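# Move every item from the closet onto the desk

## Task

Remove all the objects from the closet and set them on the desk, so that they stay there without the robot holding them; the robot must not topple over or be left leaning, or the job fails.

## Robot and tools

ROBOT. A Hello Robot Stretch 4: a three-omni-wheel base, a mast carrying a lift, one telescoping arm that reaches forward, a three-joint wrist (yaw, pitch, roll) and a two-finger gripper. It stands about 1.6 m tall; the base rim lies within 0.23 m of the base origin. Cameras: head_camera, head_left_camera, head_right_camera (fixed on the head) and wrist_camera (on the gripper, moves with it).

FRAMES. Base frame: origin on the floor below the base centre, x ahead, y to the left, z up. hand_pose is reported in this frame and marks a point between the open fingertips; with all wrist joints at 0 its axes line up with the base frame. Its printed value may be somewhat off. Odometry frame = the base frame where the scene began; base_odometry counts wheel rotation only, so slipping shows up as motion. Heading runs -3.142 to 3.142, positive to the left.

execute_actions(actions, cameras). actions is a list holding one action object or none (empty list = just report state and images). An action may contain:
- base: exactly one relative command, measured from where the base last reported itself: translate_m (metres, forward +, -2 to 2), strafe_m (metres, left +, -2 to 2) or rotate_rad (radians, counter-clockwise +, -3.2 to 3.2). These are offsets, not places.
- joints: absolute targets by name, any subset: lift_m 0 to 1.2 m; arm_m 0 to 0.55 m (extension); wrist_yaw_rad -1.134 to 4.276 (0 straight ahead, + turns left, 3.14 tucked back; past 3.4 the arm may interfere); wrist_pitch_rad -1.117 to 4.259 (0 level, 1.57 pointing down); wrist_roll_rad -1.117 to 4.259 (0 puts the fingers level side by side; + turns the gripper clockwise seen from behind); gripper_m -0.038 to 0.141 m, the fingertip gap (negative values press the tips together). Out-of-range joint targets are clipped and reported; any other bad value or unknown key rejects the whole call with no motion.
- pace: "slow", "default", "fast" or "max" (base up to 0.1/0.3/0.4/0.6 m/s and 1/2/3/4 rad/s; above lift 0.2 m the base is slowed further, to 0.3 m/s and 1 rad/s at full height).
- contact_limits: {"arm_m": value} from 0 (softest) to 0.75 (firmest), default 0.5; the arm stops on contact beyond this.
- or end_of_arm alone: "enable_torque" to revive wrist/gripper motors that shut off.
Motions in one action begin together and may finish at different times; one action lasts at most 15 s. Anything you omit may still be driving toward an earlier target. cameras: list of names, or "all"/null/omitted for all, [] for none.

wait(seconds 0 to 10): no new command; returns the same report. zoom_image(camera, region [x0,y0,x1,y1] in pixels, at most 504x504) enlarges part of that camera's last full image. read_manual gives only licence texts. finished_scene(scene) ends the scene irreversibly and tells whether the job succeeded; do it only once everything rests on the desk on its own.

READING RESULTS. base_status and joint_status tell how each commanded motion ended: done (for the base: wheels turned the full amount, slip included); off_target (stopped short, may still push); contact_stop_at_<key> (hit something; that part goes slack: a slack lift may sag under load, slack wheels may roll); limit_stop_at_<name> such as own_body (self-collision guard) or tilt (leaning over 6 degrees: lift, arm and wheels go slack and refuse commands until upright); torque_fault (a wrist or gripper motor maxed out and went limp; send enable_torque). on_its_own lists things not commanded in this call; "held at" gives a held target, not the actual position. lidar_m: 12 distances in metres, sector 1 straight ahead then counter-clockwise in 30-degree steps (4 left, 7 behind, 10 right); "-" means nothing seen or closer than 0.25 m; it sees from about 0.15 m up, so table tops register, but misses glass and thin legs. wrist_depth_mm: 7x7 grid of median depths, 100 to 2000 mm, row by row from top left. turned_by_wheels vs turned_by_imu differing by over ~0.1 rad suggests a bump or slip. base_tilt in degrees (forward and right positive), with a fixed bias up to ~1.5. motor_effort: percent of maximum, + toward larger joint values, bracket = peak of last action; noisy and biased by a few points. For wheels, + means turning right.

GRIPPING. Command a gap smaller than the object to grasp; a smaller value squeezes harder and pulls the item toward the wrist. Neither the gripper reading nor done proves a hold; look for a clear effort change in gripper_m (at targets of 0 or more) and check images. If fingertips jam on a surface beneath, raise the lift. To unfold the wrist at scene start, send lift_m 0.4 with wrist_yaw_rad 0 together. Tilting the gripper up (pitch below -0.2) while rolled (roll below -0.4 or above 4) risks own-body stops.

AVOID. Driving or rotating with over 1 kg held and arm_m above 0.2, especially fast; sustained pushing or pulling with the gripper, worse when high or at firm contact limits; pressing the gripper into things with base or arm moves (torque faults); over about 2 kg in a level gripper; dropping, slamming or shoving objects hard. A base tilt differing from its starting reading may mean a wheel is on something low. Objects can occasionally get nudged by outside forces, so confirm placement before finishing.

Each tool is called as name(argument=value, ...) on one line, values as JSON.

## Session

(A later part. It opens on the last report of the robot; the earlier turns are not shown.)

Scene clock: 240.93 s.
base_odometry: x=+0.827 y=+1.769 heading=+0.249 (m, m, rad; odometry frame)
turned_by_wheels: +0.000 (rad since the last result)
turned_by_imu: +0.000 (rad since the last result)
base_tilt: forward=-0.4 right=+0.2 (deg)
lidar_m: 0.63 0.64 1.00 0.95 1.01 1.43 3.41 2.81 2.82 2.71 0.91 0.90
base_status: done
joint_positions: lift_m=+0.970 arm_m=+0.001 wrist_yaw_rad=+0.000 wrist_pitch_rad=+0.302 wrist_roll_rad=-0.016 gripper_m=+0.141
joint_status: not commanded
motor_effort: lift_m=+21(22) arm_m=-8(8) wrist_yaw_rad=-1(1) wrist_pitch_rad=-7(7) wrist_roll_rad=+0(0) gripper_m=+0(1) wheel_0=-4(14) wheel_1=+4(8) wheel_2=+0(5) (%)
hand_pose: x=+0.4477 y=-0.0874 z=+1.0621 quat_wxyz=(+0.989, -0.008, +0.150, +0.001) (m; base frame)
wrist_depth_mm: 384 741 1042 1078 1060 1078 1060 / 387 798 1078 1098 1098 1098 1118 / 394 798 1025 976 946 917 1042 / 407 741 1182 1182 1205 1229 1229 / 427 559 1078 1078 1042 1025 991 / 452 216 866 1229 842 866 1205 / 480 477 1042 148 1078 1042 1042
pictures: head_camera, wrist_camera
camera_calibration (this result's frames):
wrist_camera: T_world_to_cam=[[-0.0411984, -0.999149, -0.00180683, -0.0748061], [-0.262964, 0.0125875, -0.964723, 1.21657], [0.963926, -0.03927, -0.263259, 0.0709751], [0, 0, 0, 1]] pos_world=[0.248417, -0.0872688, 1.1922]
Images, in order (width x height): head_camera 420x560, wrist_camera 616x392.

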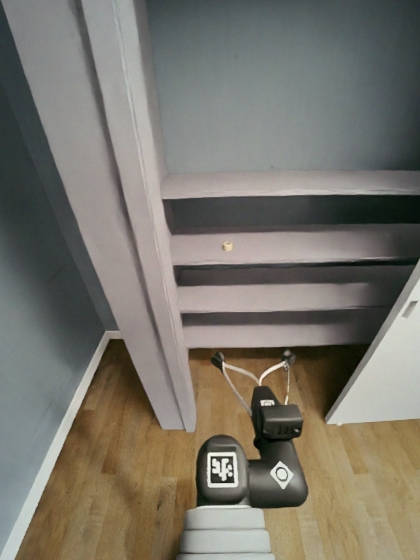

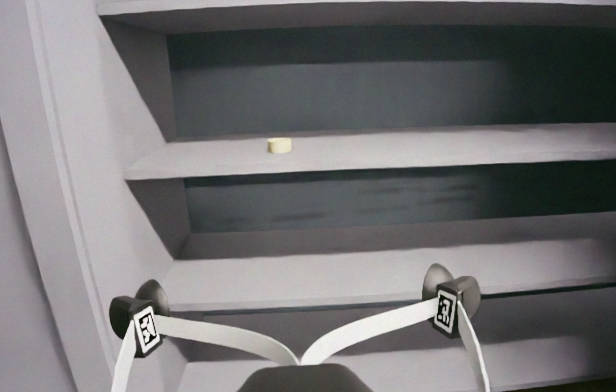

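execute_actions(actions=[{"base":{"strafe_m":0.03},"pace":"slow"}], cameras=[])

execute_actions(actions=[{"base":{"translate_m":0.2},"joints":{"arm_m":0.25}}], cameras=["wrist_camera"])

Scene clock: 242.87 s.
base_odometry: x=+0.820 y=+1.798 heading=+0.249 (m, m, rad; odometry frame)
turned_by_wheels: +0.000 (rad since the last result)
turned_by_imu: +0.000 (rad since the last result)
base_tilt: forward=-0.3 right=+0.3 (deg)
lidar_m: 0.64 0.62 0.96 0.93 0.99 1.39 3.42 2.81 2.84 2.75 0.93 0.99
base_status: done
joint_positions: lift_m=+0.970 arm_m=+0.001 wrist_yaw_rad=+0.000 wrist_pitch_rad=+0.302 wrist_roll_rad=-0.016 gripper_m=+0.141
joint_status: not commanded
motor_effort: lift_m=+21(21) arm_m=-8(8) wrist_yaw_rad=+0(1) wrist_pitch_rad=-6(7) wrist_roll_rad=+1(1) gripper_m=+0(1) wheel_0=-6(10) wheel_1=+6(11) wheel_2=+0(1) (%)
hand_pose: x=+0.4477 y=-0.0874 z=+1.0621 quat_wxyz=(+0.989, -0.008, +0.150, +0.001) (m; base frame)
wrist_depth_mm: 355 715 1025 1060 1060 1078 1078 / 370 732 1098 1098 1118 1098 1138 / 387 504 1042 976 946 917 1060 / 407 496 1182 1229 1229 1205 1229 / 433 492 1078 1060 1042 1008 976 / 459 216 854 1229 854 866 1205 / 484 469 1042 149 1060 1042 1042
pictures: none
No camera images: the call's "cameras" was empty. Leave "cameras" out to get every camera's image.

Scene clock: 244.93 s.
base_odometry: x=+1.013 y=+1.847 heading=+0.249 (m, m, rad; odometry frame)
turned_by_wheels: +0.001 (rad since the last result)
turned_by_imu: +0.000 (rad since the last result)
base_tilt: forward=-0.3 right=+0.2 (deg)
lidar_m: 0.42 0.43 0.97 0.91 0.99 1.40 3.64 2.99 2.84 1.71 0.80 0.77
base_status: done
joint_positions: lift_m=+0.970 arm_m=+0.249 wrist_yaw_rad=+0.000 wrist_pitch_rad=+0.302 wrist_roll_rad=-0.016 gripper_m=+0.141
joint_status: all done
motor_effort: lift_m=+21(21) arm_m=+8(9) wrist_yaw_rad=-1(1) wrist_pitch_rad=-9(8) wrist_roll_rad=+0(1) gripper_m=+0(1) wheel_0=+5(10) wheel_1=+6(11) wheel_2=-4(13) (%)
hand_pose: x=+0.6949 y=-0.0874 z=+1.0621 quat_wxyz=(+0.989, -0.008, +0.151, +0.001) (m; base frame)
wrist_depth_mm: 473 627 640 647 647 661 654 / 469 654 661 668 668 683 691 / 473 676 691 699 707 699 707 / 466 564 554 539 530 512 500 / 389 387 379 375 366 359 351 / 404 216 329 741 332 707 759 / 442 564 654 149 647 627 627
pictures: wrist_camera
camera_calibration (this result's frames):
wrist_camera: T_world_to_cam=[[-0.0411069, -0.999153, -0.00179873, -0.0646695], [-0.263155, 0.0125633, -0.964672, 1.28159], [0.963877, -0.0391813, -0.263449, -0.16707], [0, 0, 0, 1]] pos_world=[0.495635, -0.0872618, 1.19219]
Images, in order (width x height): wrist_camera 616x392.

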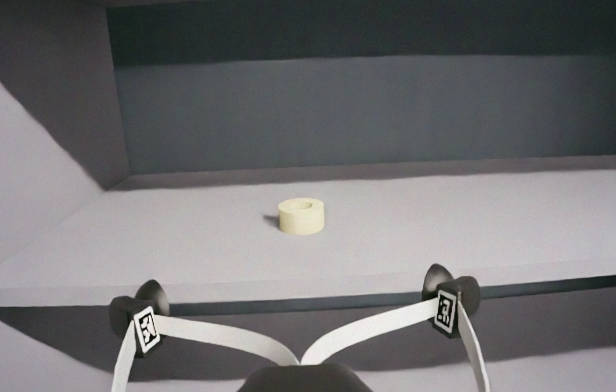

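execute_actions(actions=[{"joints":{"arm_m":0.42,"lift_m":0.975},"pace":"slow"}], cameras=["wrist_camera"])

Scene clock: 248.73 s.
base_odometry: x=+1.013 y=+1.847 heading=+0.249 (m, m, rad; odometry frame)
turned_by_wheels: +0.000 (rad since the last result)
turned_by_imu: -0.001 (rad since the last result)
base_tilt: forward=-0.3 right=+0.3 (deg)
lidar_m: 0.44 0.44 0.98 0.92 0.97 1.40 3.64 2.99 2.87 1.70 0.81 0.79
base_status: not commanded
joint_positions: lift_m=+0.975 arm_m=+0.419 wrist_yaw_rad=+0.000 wrist_pitch_rad=+0.302 wrist_roll_rad=-0.016 gripper_m=+0.141
joint_status: all done
motor_effort: lift_m=+22(23) arm_m=+8(12) wrist_yaw_rad=+0(1) wrist_pitch_rad=-8(8) wrist_roll_rad=+0(1) gripper_m=-1(1) wheel_0=+5(5) wheel_1=+6(6) wheel_2=-4(4) (%)
hand_pose: x=+0.8649 y=-0.0874 z=+1.0671 quat_wxyz=(+0.989, -0.008, +0.151, +0.001) (m; base frame)
wrist_depth_mm: 469 477 484 488 492 496 496 / 466 500 500 508 508 512 517 / 462 521 521 530 530 535 544 / 466 539 539 544 539 525 517 / 399 394 392 387 377 368 359 / 298 216 297 262 263 256 277 / 242 237 236 148 236 228 227
pictures: wrist_camera
camera_calibration (this result's frames):
wrist_camera: T_world_to_cam=[[-0.04125, -0.999147, -0.00179866, -0.0575898], [-0.263153, 0.0126009, -0.964672, 1.33112], [0.963872, -0.0393194, -0.263449, -0.329575], [0, 0, 0, 1]] pos_world=[0.665581, -0.0872727, 1.19716]
Images, in order (width x height): wrist_camera 616x392.

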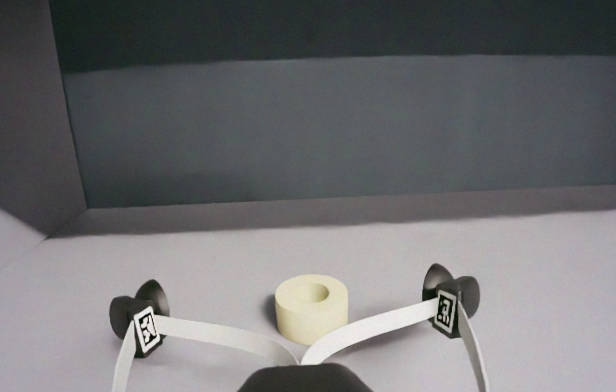

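execute_actions(actions=[{"joints":{"arm_m":0.465,"lift_m":0.96},"pace":"slow"}], cameras=["wrist_camera"])

execute_actions(actions=[{"joints":{"gripper_m":0.0}}], cameras=[])

execute_actions(actions=[{"joints":{"lift_m":1.0}}], cameras=["wrist_camera"])

Scene clock: 250.97 s.
base_odometry: x=+1.013 y=+1.847 heading=+0.249 (m, m, rad; odometry frame)
turned_by_wheels: +0.000 (rad since the last result)
turned_by_imu: +0.000 (rad since the last result)
base_tilt: forward=-0.2 right=+0.2 (deg)
lidar_m: 0.46 0.44 0.96 0.92 0.99 1.39 3.64 3.00 2.86 1.69 0.81 0.78
base_status: not commanded
joint_positions: lift_m=+0.960 arm_m=+0.464 wrist_yaw_rad=+0.000 wrist_pitch_rad=+0.302 wrist_roll_rad=-0.016 gripper_m=+0.141
joint_status: all done
motor_effort: lift_m=+14(20) arm_m=+8(9) wrist_yaw_rad=-1(0) wrist_pitch_rad=-8(8) wrist_roll_rad=+1(0) gripper_m=+1(0) wheel_0=+5(5) wheel_1=+6(6) wheel_2=-4(4) (%)
hand_pose: x=+0.9099 y=-0.0874 z=+1.0527 quat_wxyz=(+0.989, -0.008, +0.151, +0.001) (m; base frame)
wrist_depth_mm: 433 436 439 445 449 452 452 / 445 455 459 462 469 469 473 / 462 477 477 484 488 492 496 / 459 488 496 500 496 480 469 / 366 362 357 351 343 336 330 / 273 216 272 236 240 236 253 / 221 217 217 148 216 208 211
pictures: wrist_camera
camera_calibration (this result's frames):
wrist_camera: T_world_to_cam=[[-0.0412502, -0.999147, -0.00179883, -0.0557593], [-0.263153, 0.0126011, -0.964672, 1.32907], [0.963872, -0.0393195, -0.263449, -0.376736], [0, 0, 0, 1]] pos_world=[0.710576, -0.0872727, 1.18277]
Images, in order (width x height): wrist_camera 616x392.

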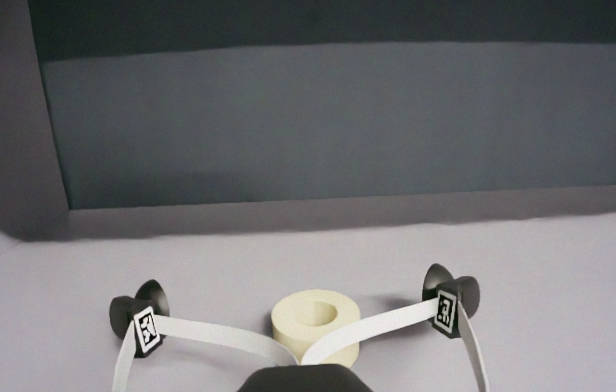

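Scene clock: 253.33 s.
base_odometry: x=+1.013 y=+1.847 heading=+0.249 (m, m, rad; odometry frame)
turned_by_wheels: +0.000 (rad since the last result)
turned_by_imu: +0.000 (rad since the last result)
base_tilt: forward=-0.2 right=+0.2 (deg)
lidar_m: 0.47 0.44 0.96 0.94 0.98 1.39 3.65 3.00 2.88 1.70 0.79 0.78
base_status: not commanded
joint_positions: lift_m=+0.960 arm_m=+0.464 wrist_yaw_rad=+0.000 wrist_pitch_rad=+0.302 wrist_roll_rad=-0.016 gripper_m=+0.000
joint_status: all done
motor_effort: lift_m=+14(14) arm_m=+8(8) wrist_yaw_rad=+0(0) wrist_pitch_rad=-8(8) wrist_roll_rad=+0(0) gripper_m=-16(16) wheel_0=+4(5) wheel_1=+6(6) wheel_2=-4(4) (%)
hand_pose: x=+0.9099 y=-0.0874 z=+1.0527 quat_wxyz=(+0.989, -0.008, +0.151, +0.001) (m; base frame)
wrist_depth_mm: 430 436 442 445 449 449 452 / 445 455 459 462 466 469 473 / 462 477 480 484 488 492 496 / 455 492 492 500 492 484 469 / 366 362 357 351 345 336 327 / 273 273 202 220 188 257 254 / 221 187 198 184 211 199 211
pictures: none
No camera images: the call's "cameras" was empty. Leave "cameras" out to get every camera's image.

Scene clock: 254.33 s.
base_odometry: x=+1.013 y=+1.847 heading=+0.249 (m, m, rad; odometry frame)
turned_by_wheels: +0.000 (rad since the last result)
turned_by_imu: +0.000 (rad since the last result)
base_tilt: forward=-0.2 right=+0.3 (deg)
lidar_m: 0.47 0.43 0.96 0.93 0.98 1.42 3.65 3.00 2.86 1.70 0.80 0.78
base_status: not commanded
joint_positions: lift_m=+1.000 arm_m=+0.464 wrist_yaw_rad=+0.000 wrist_pitch_rad=+0.302 wrist_roll_rad=-0.016 gripper_m=+0.000
joint_status: all done
motor_effort: lift_m=+22(24) arm_m=+8(8) wrist_yaw_rad=+0(1) wrist_pitch_rad=-8(8) wrist_roll_rad=+1(1) gripper_m=-17(15) wheel_0=+5(5) wheel_1=+6(6) wheel_2=-4(4) (%)
hand_pose: x=+0.9099 y=-0.0874 z=+1.0920 quat_wxyz=(+0.989, -0.008, +0.151, +0.001) (m; base frame)
wrist_depth_mm: 430 436 442 442 445 445 452 / 445 452 459 466 466 469 473 / 466 473 480 484 488 492 496 / 462 500 504 504 508 517 517 / 430 455 449 442 430 418 410 / 340 342 202 220 189 320 315 / 277 213 198 184 264 249 259
pictures: wrist_camera
camera_calibration (this result's frames):
wrist_camera: T_world_to_cam=[[-0.0412503, -0.999147, -0.00179445, -0.0556932], [-0.263254, 0.0126011, -0.964644, 1.36712], [0.963844, -0.0393195, -0.26355, -0.366225], [0, 0, 0, 1]] pos_world=[0.710587, -0.0872727, 1.22217]
Images, in order (width x height): wrist_camera 616x392.

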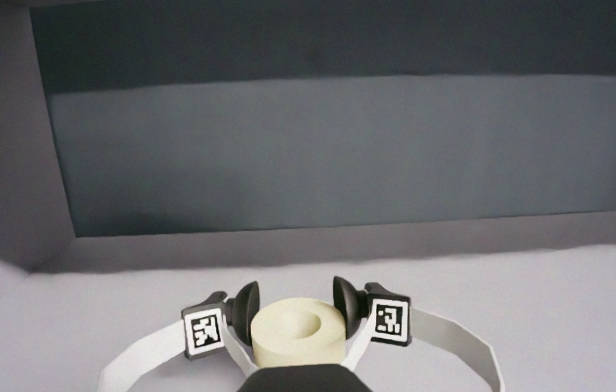

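Held.

execute_actions(actions=[{"joints":{"arm_m":0.0}}], cameras=[])

execute_actions(actions=[{"base":{"translate_m":-0.5}}], cameras=[])

execute_actions(actions=[{"base":{"rotate_rad":3.14}}])

Scene clock: 257.33 s.
base_odometry: x=+1.013 y=+1.847 heading=+0.249 (m, m, rad; odometry frame)
turned_by_wheels: +0.000 (rad since the last result)
turned_by_imu: -0.001 (rad since the last result)
base_tilt: forward=-0.3 right=+0.2 (deg)
lidar_m: 0.46 0.44 0.97 0.92 0.95 1.41 3.64 2.99 2.85 1.67 0.80 0.79
base_status: not commanded
joint_positions: lift_m=+1.000 arm_m=+0.001 wrist_yaw_rad=+0.000 wrist_pitch_rad=+0.303 wrist_roll_rad=-0.016 gripper_m=+0.000
joint_status: all done
motor_effort: lift_m=+22(21) arm_m=-8(9) wrist_yaw_rad=-1(1) wrist_pitch_rad=-10(10) wrist_roll_rad=+0(1) gripper_m=-17(17) wheel_0=+5(5) wheel_1=+6(6) wheel_2=-4(4) (%)
hand_pose: x=+0.4477 y=-0.0874 z=+1.0919 quat_wxyz=(+0.989, -0.008, +0.151, +0.001) (m; base frame)
wrist_depth_mm: 480 634 809 854 866 878 891 / 480 723 904 904 917 917 931 / 477 723 931 931 946 946 960 / 477 621 654 640 627 668 647 / 325 647 1025 1025 1042 1042 1042 / 320 676 202 220 189 831 809 / 312 268 199 184 676 683 1008
pictures: none
No camera images: the call's "cameras" was empty. Leave "cameras" out to get every camera's image.

Scene clock: 260.50 s.
base_odometry: x=+0.529 y=+1.724 heading=+0.249 (m, m, rad; odometry frame)
turned_by_wheels: +0.000 (rad since the last result)
turned_by_imu: +0.001 (rad since the last result)
base_tilt: forward=-0.3 right=+0.3 (deg)
lidar_m: 0.92 0.99 0.98 0.92 0.98 1.40 3.10 2.57 2.85 2.72 1.32 1.17
base_status: done
joint_positions: lift_m=+1.000 arm_m=+0.001 wrist_yaw_rad=+0.000 wrist_pitch_rad=+0.303 wrist_roll_rad=-0.016 gripper_m=+0.000
joint_status: not commanded
motor_effort: lift_m=+21(21) arm_m=-8(8) wrist_yaw_rad=-2(1) wrist_pitch_rad=-10(10) wrist_roll_rad=-1(0) gripper_m=-17(15) wheel_0=-3(9) wheel_1=-5(15) wheel_2=+3(14) (%)
hand_pose: x=+0.4477 y=-0.0874 z=+1.0919 quat_wxyz=(+0.989, -0.008, +0.151, +0.001) (m; base frame)
wrist_depth_mm: 640 634 1308 1308 1281 1281 1281 / 676 661 1397 1397 1397 1430 1397 / 1397 691 1229 1366 1464 1464 1229 / 1464 723 1430 1499 1499 1499 1308 / 1537 759 1205 1308 1576 1537 854 / 1576 809 202 220 188 1366 891 / 1537 500 199 184 1618 1576 917
pictures: none
No camera images: the call's "cameras" was empty. Leave "cameras" out to get every camera's image.

Scene clock: 263.73 s.
base_odometry: x=+0.529 y=+1.724 heading=-2.896 (m, m, rad; odometry frame)
turned_by_wheels: +3.139 (rad since the last result)
turned_by_imu: +3.118 (rad since the last result)
base_tilt: forward=-0.3 right=+0.3 (deg)
lidar_m: 3.04 2.56 2.87 2.75 1.35 1.18 0.93 0.97 0.97 0.93 0.98 1.37
base_status: done
joint_positions: lift_m=+1.000 arm_m=+0.001 wrist_yaw_rad=+0.000 wrist_pitch_rad=+0.303 wrist_roll_rad=-0.016 gripper_m=+0.000
joint_status: not commanded
motor_effort: lift_m=+21(21) arm_m=-8(8) wrist_yaw_rad=-2(1) wrist_pitch_rad=-10(10) wrist_roll_rad=+0(1) gripper_m=-16(17) wheel_0=-3(11) wheel_1=-5(14) wheel_2=-6(12) (%)
hand_pose: x=+0.4477 y=-0.0874 z=+1.0919 quat_wxyz=(+0.989, -0.008, +0.151, +0.001) (m; base frame)
wrist_depth_mm: - - - - - 1708 1205 / - - - - - 1756 1205 / - - - - - 1808 1229 / - - - - - 1808 1281 / - - - - - 1808 1255 / - - 202 220 189 1708 1255 / 1708 891 198 185 1661 1499 1255
pictures: head_camera, head_left_camera, head_right_camera, wrist_camera
camera_calibration (this result's frames):
wrist_camera: T_world_to_cam=[[-0.0411365, -0.999152, -0.00177566, -0.0747982], [-0.263794, 0.0125749, -0.964497, 1.24542], [0.963701, -0.0392077, -0.264088, 0.0798715], [0, 0, 0, 1]] pos_world=[0.248486, -0.0872642, 1.22216]
Images, in order (width x height): head_camera 420x560, head_left_camera 420x672, head_right_camera 420x672, wrist_camera 616x392.

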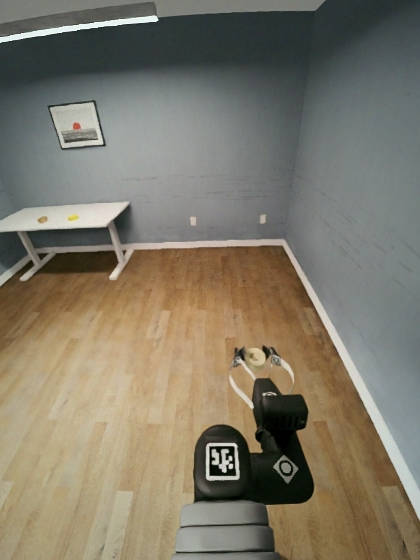

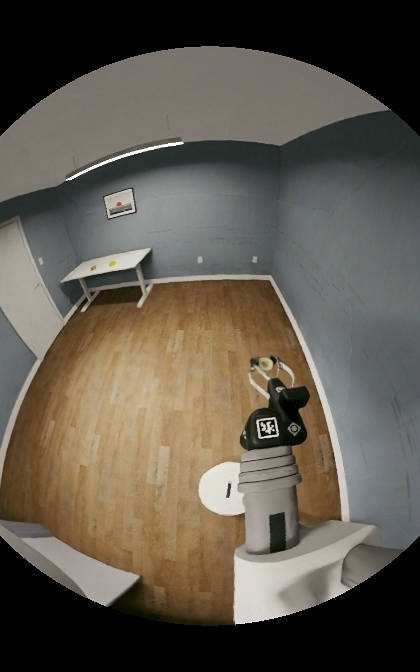

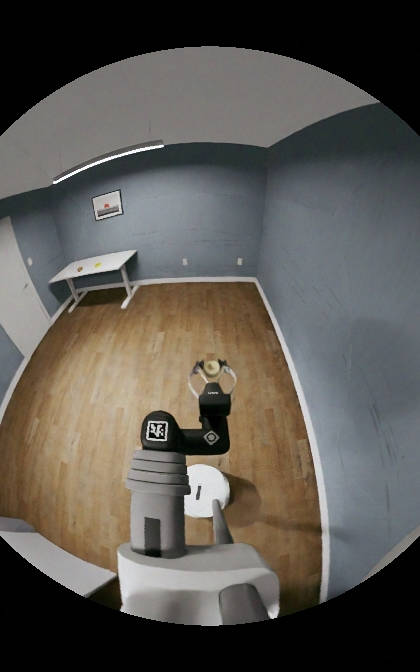

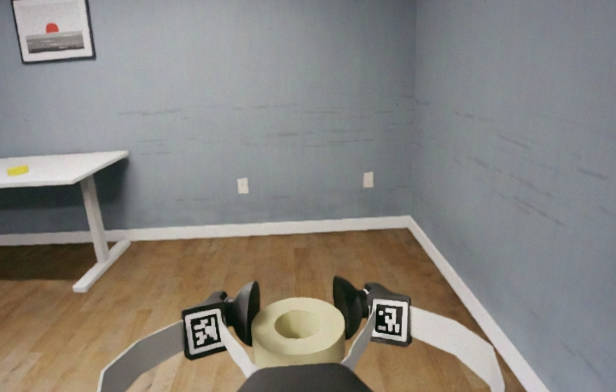

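execute_actions(actions=[{"base":{"strafe_m":1.15}}], cameras=[])

execute_actions(actions=[{"base":{"translate_m":1.2}}], cameras=["head_camera"])

Scene clock: 269.40 s.
base_odometry: x=+0.809 y=+0.609 heading=-2.895 (m, m, rad; odometry frame)
turned_by_wheels: +0.000 (rad since the last result)
turned_by_imu: +0.000 (rad since the last result)
base_tilt: forward=-0.3 right=+0.3 (deg)
lidar_m: 2.25 2.25 1.67 1.59 1.70 0.99 0.94 0.97 1.58 2.08 2.19 3.04
base_status: done
joint_positions: lift_m=+1.000 arm_m=+0.001 wrist_yaw_rad=+0.000 wrist_pitch_rad=+0.303 wrist_roll_rad=-0.016 gripper_m=+0.000
joint_status: not commanded
motor_effort: lift_m=+21(21) arm_m=-8(8) wrist_yaw_rad=-1(0) wrist_pitch_rad=-10(10) wrist_roll_rad=+0(1) gripper_m=-16(18) wheel_0=-4(11) wheel_1=+4(12) wheel_2=+0(4) (%)
hand_pose: x=+0.4477 y=-0.0874 z=+1.0919 quat_wxyz=(+0.989, -0.008, +0.151, +0.001) (m; base frame)
wrist_depth_mm: - - - - - - - / - - - - - - - / - - - - - - - / - - - - - - - / - - - - - - - / - - 202 220 189 1983 1921 / 1708 891 198 184 1661 1537 1618
pictures: none
No camera images: the call's "cameras" was empty. Leave "cameras" out to get every camera's image.

Scene clock: 274.87 s.
base_odometry: x=-0.355 y=+0.317 heading=-2.895 (m, m, rad; odometry frame)
turned_by_wheels: +0.000 (rad since the last result)
turned_by_imu: -0.004 (rad since the last result)
base_tilt: forward=-0.2 right=+0.3 (deg)
lidar_m: 1.05 1.13 1.60 1.56 1.67 2.23 2.13 2.47 2.19 2.10 2.20 1.93
base_status: done
joint_positions: lift_m=+1.000 arm_m=+0.001 wrist_yaw_rad=+0.000 wrist_pitch_rad=+0.303 wrist_roll_rad=-0.016 gripper_m=+0.000
joint_status: not commanded
motor_effort: lift_m=+20(21) arm_m=-8(8) wrist_yaw_rad=-2(1) wrist_pitch_rad=-10(10) wrist_roll_rad=+1(1) gripper_m=-16(16) wheel_0=+3(7) wheel_1=+5(9) wheel_2=-4(13) (%)
hand_pose: x=+0.4477 y=-0.0874 z=+1.0920 quat_wxyz=(+0.989, -0.008, +0.151, +0.001) (m; base frame)
wrist_depth_mm: 1499 1464 1499 1537 1537 1537 1576 / 1537 1537 1618 1537 1618 1661 1618 / 1618 1618 1661 1661 1661 1708 1708 / 1661 1661 1618 1708 1708 1756 1756 / 1160 1098 1138 1808 1808 1863 1921 / 1863 1921 202 220 188 1921 1983 / 1708 891 198 183 1618 1537 1618
pictures: head_camera
Images, in order (width x height): head_camera 420x560.

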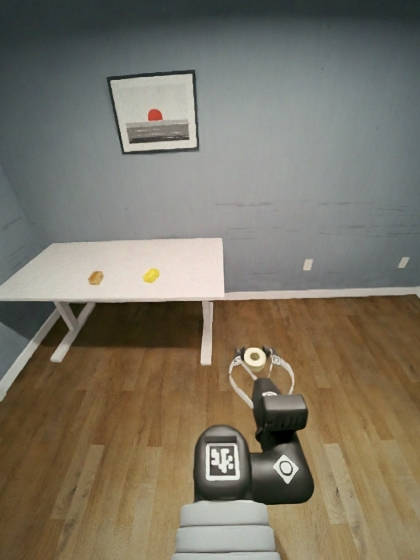

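execute_actions(actions=[{"base":{"strafe_m":0.25}}], cameras=[])

execute_actions(actions=[{"base":{"translate_m":0.37},"joints":{"lift_m":0.72}}], cameras=[])

execute_actions(actions=[{"joints":{"arm_m":0.42}}], cameras=["head_camera","wrist_camera"])

Scene clock: 277.73 s.
base_odometry: x=-0.294 y=+0.074 heading=-2.895 (m, m, rad; odometry frame)
turned_by_wheels: +0.000 (rad since the last result)
turned_by_imu: +0.000 (rad since the last result)
base_tilt: forward=-0.3 right=+0.2 (deg)
lidar_m: 1.06 1.14 1.39 1.33 1.40 1.97 2.13 2.23 2.46 2.34 2.45 1.08
base_status: done
joint_positions: lift_m=+1.000 arm_m=+0.001 wrist_yaw_rad=+0.000 wrist_pitch_rad=+0.303 wrist_roll_rad=-0.016 gripper_m=+0.000
joint_status: not commanded
motor_effort: lift_m=+20(20) arm_m=-8(8) wrist_yaw_rad=+0(1) wrist_pitch_rad=-10(9) wrist_roll_rad=+1(1) gripper_m=-17(17) wheel_0=-2(13) wheel_1=+4(18) wheel_2=+0(4) (%)
hand_pose: x=+0.4477 y=-0.0874 z=+1.0920 quat_wxyz=(+0.989, -0.008, +0.151, +0.001) (m; base frame)
wrist_depth_mm: 1464 1499 1464 1537 1537 1576 1537 / 1537 1537 1576 1576 1576 1618 1618 / 1618 1661 1661 1661 1708 1661 1708 / 1618 1661 1661 1618 1756 1756 1808 / 1098 1138 1118 1118 1808 1863 1808 / 1921 1863 203 220 188 1921 1921 / 1708 891 198 184 1618 1537 1576
pictures: none
No camera images: the call's "cameras" was empty. Leave "cameras" out to get every camera's image.

Scene clock: 280.43 s.
base_odometry: x=-0.652 y=-0.016 heading=-2.895 (m, m, rad; odometry frame)
turned_by_wheels: +0.000 (rad since the last result)
turned_by_imu: -0.001 (rad since the last result)
base_tilt: forward=-0.4 right=+0.3 (deg)
lidar_m: 0.69 0.73 1.05 1.32 1.39 1.93 2.49 2.62 2.44 2.35 2.12 0.72
base_status: done
joint_positions: lift_m=+0.720 arm_m=+0.001 wrist_yaw_rad=+0.000 wrist_pitch_rad=+0.303 wrist_roll_rad=-0.016 gripper_m=+0.000
joint_status: all done
motor_effort: lift_m=+14(20) arm_m=-8(8) wrist_yaw_rad=-1(2) wrist_pitch_rad=-10(10) wrist_roll_rad=+1(1) gripper_m=-17(17) wheel_0=+4(8) wheel_1=+5(12) wheel_2=-4(14) (%)
hand_pose: x=+0.4477 y=-0.0874 z=+0.8124 quat_wxyz=(+0.989, -0.008, +0.151, +0.001) (m; base frame)
wrist_depth_mm: 1138 1160 1160 1182 1205 1205 1182 / 1160 1205 1229 1229 1255 1255 1255 / 1229 1229 1229 1255 1281 1308 1336 / 759 676 715 691 683 1366 1397 / 539 535 559 549 539 1464 1464 / 1430 1464 203 220 189 1499 1499 / 1308 699 199 184 1281 1205 1255
pictures: none
No camera images: the call's "cameras" was empty. Leave "cameras" out to get every camera's image.

Scene clock: 282.77 s.
base_odometry: x=-0.652 y=-0.016 heading=-2.895 (m, m, rad; odometry frame)
turned_by_wheels: +0.000 (rad since the last result)
turned_by_imu: +0.000 (rad since the last result)
base_tilt: forward=-0.3 right=+0.3 (deg)
lidar_m: 0.70 0.73 1.05 1.33 1.37 1.90 2.51 2.60 2.43 2.35 2.13 0.73
base_status: not commanded
joint_positions: lift_m=+0.720 arm_m=+0.419 wrist_yaw_rad=+0.000 wrist_pitch_rad=+0.302 wrist_roll_rad=-0.016 gripper_m=+0.000
joint_status: all done
motor_effort: lift_m=+14(14) arm_m=+8(14) wrist_yaw_rad=-2(0) wrist_pitch_rad=-9(10) wrist_roll_rad=+2(1) gripper_m=-16(17) wheel_0=+4(4) wheel_1=+5(5) wheel_2=-4(4) (%)
hand_pose: x=+0.8649 y=-0.0874 z=+0.8126 quat_wxyz=(+0.989, -0.008, +0.151, +0.001) (m; base frame)
wrist_depth_mm: 768 778 788 798 820 809 820 / 798 820 820 831 842 831 854 / 842 842 866 866 878 866 891 / 741 723 707 683 668 931 931 / 496 492 484 480 469 960 991 / 319 370 202 220 189 349 1042 / 294 224 199 184 286 271 289
pictures: head_camera, wrist_camera
camera_calibration (this result's frames):
wrist_camera: T_world_to_cam=[[-0.0411646, -0.999151, -0.00179146, -0.0581033], [-0.263425, 0.0125825, -0.964598, 1.08578], [0.963801, -0.0392354, -0.263719, -0.396339], [0, 0, 0, 1]] pos_world=[0.665622, -0.0872664, 0.942712]
Images, in order (width x height): head_camera 420x560, wrist_camera 616x392.

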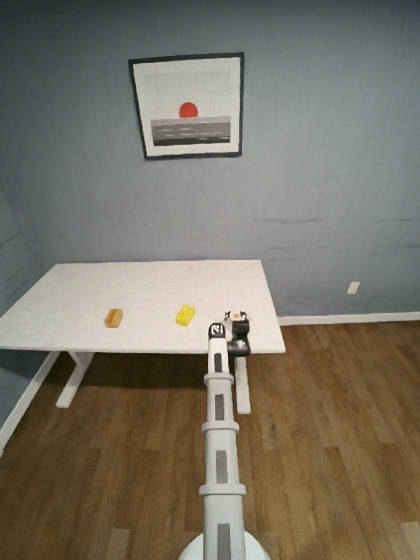

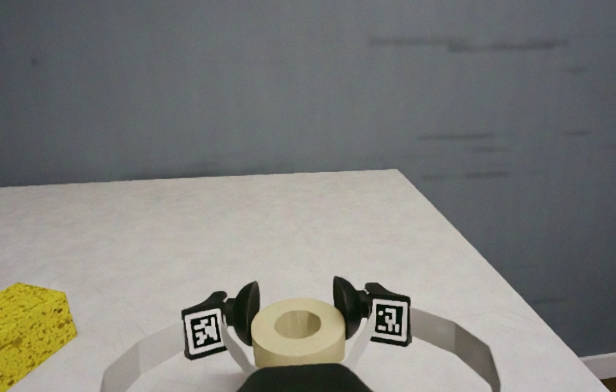

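execute_actions(actions=[{"base":{"strafe_m":0.04},"joints":{"lift_m":0.678,"arm_m":0.48},"pace":"slow"}], cameras=[])

execute_actions(actions=[{"joints":{"gripper_m":0.1}}], cameras=[])

execute_actions(actions=[{"joints":{"lift_m":0.78}}], cameras=[])

execute_actions(actions=[{"joints":{"arm_m":0.0}}], cameras=["head_camera"])

Scene clock: 285.43 s.
base_odometry: x=-0.642 y=-0.055 heading=-2.894 (m, m, rad; odometry frame)
turned_by_wheels: +0.000 (rad since the last result)
turned_by_imu: +0.000 (rad since the last result)
base_tilt: forward=-0.2 right=+0.2 (deg)
lidar_m: 0.71 0.75 1.08 1.27 1.35 1.91 2.50 2.61 2.50 2.40 2.12 0.74
base_status: done
joint_positions: lift_m=+0.678 arm_m=+0.479 wrist_yaw_rad=+0.000 wrist_pitch_rad=+0.302 wrist_roll_rad=-0.016 gripper_m=+0.000
joint_status: all done
motor_effort: lift_m=+14(14) arm_m=+8(8) wrist_yaw_rad=-1(1) wrist_pitch_rad=-8(8) wrist_roll_rad=+0(1) gripper_m=-16(16) wheel_0=-6(7) wheel_1=+8(13) wheel_2=+0(3) (%)
hand_pose: x=+0.9249 y=-0.0874 z=+0.7706 quat_wxyz=(+0.989, -0.008, +0.151, +0.001) (m; base frame)
wrist_depth_mm: 715 723 732 750 741 750 759 / 750 750 759 768 768 788 788 / 768 778 798 798 809 809 831 / 603 585 564 549 535 640 878 / 397 394 392 382 375 366 382 / 244 297 203 220 189 281 276 / 235 197 198 184 229 217 226
pictures: none
No camera images: the call's "cameras" was empty. Leave "cameras" out to get every camera's image.

Scene clock: 287.23 s.
base_odometry: x=-0.642 y=-0.055 heading=-2.894 (m, m, rad; odometry frame)
turned_by_wheels: +0.000 (rad since the last result)
turned_by_imu: +0.000 (rad since the last result)
base_tilt: forward=-0.3 right=+0.3 (deg)
lidar_m: 0.71 0.72 1.05 1.28 1.35 1.93 2.51 2.61 2.48 2.40 2.12 0.72
base_status: not commanded
joint_positions: lift_m=+0.678 arm_m=+0.479 wrist_yaw_rad=+0.000 wrist_pitch_rad=+0.302 wrist_roll_rad=-0.016 gripper_m=+0.100
joint_status: all done
motor_effort: lift_m=+15(14) arm_m=+8(8) wrist_yaw_rad=-1(1) wrist_pitch_rad=-9(8) wrist_roll_rad=+1(0) gripper_m=-1(17) wheel_0=-6(6) wheel_1=+8(8) wheel_2=+0(0) (%)
hand_pose: x=+0.9249 y=-0.0874 z=+0.7706 quat_wxyz=(+0.989, -0.008, +0.151, +0.001) (m; base frame)
wrist_depth_mm: 715 723 732 741 750 750 759 / 741 750 759 768 778 778 788 / 788 788 788 809 809 831 831 / 597 580 564 554 539 640 866 / 402 394 389 382 377 366 382 / 244 283 282 291 202 281 276 / 235 227 228 150 233 224 227
pictures: none
No camera images: the call's "cameras" was empty. Leave "cameras" out to get every camera's image.

Scene clock: 288.67 s.
base_odometry: x=-0.642 y=-0.055 heading=-2.894 (m, m, rad; odometry frame)
turned_by_wheels: +0.000 (rad since the last result)
turned_by_imu: +0.000 (rad since the last result)
base_tilt: forward=-0.3 right=+0.2 (deg)
lidar_m: 0.67 0.75 1.04 1.27 1.34 1.93 2.51 2.63 2.49 2.39 2.13 0.73
base_status: not commanded
joint_positions: lift_m=+0.780 arm_m=+0.479 wrist_yaw_rad=+0.000 wrist_pitch_rad=+0.302 wrist_roll_rad=-0.016 gripper_m=+0.100
joint_status: all done
motor_effort: lift_m=+21(21) arm_m=+8(8) wrist_yaw_rad=-2(1) wrist_pitch_rad=-9(9) wrist_roll_rad=+1(1) gripper_m=-2(2) wheel_0=-5(6) wheel_1=+8(8) wheel_2=+0(0) (%)
hand_pose: x=+0.9249 y=-0.0874 z=+0.8720 quat_wxyz=(+0.989, -0.008, +0.151, +0.001) (m; base frame)
wrist_depth_mm: 723 723 732 741 750 759 759 / 750 750 759 768 778 778 788 / 778 788 798 809 820 820 831 / 809 820 831 831 831 854 866 / 640 627 621 615 603 891 917 / 473 452 449 466 202 449 976 / 384 364 362 150 370 357 384
pictures: none
No camera images: the call's "cameras" was empty. Leave "cameras" out to get every camera's image.

Scene clock: 291.17 s.
base_odometry: x=-0.642 y=-0.055 heading=-2.894 (m, m, rad; odometry frame)
turned_by_wheels: +0.000 (rad since the last result)
turned_by_imu: +0.000 (rad since the last result)
base_tilt: forward=-0.3 right=+0.3 (deg)
lidar_m: 0.67 0.74 1.04 1.29 1.34 1.91 2.49 2.63 2.48 2.37 2.12 0.73
base_status: not commanded
joint_positions: lift_m=+0.780 arm_m=+0.001 wrist_yaw_rad=+0.000 wrist_pitch_rad=+0.303 wrist_roll_rad=-0.016 gripper_m=+0.100
joint_status: all done
motor_effort: lift_m=+21(21) arm_m=-8(9) wrist_yaw_rad=-1(2) wrist_pitch_rad=-9(8) wrist_roll_rad=+0(0) gripper_m=-1(2) wheel_0=-6(6) wheel_1=+8(8) wheel_2=+0(0) (%)
hand_pose: x=+0.4477 y=-0.0874 z=+0.8720 quat_wxyz=(+0.989, -0.008, +0.151, +0.001) (m; base frame)
wrist_depth_mm: 1138 1160 1160 1182 1205 1205 1205 / 1182 1205 1205 1229 1255 1255 1255 / 1255 1255 1255 1281 1281 1308 1308 / 976 946 904 878 960 1397 1397 / 640 640 621 615 609 1430 1464 / 1464 535 535 1430 202 1499 1537 / 1397 1336 1336 150 1336 1336 1308
pictures: head_camera
Images, in order (width x height): head_camera 420x560.

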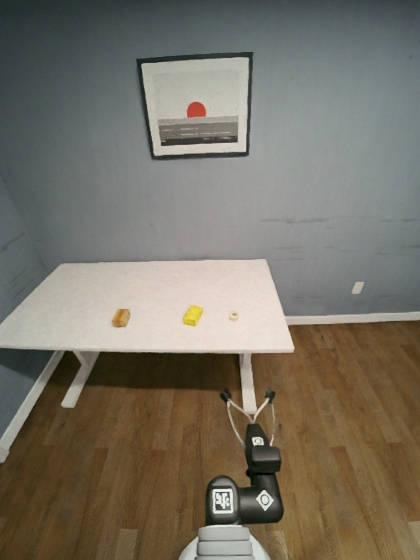

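finished_scene(scene=2)

The scene is finished: the task was done.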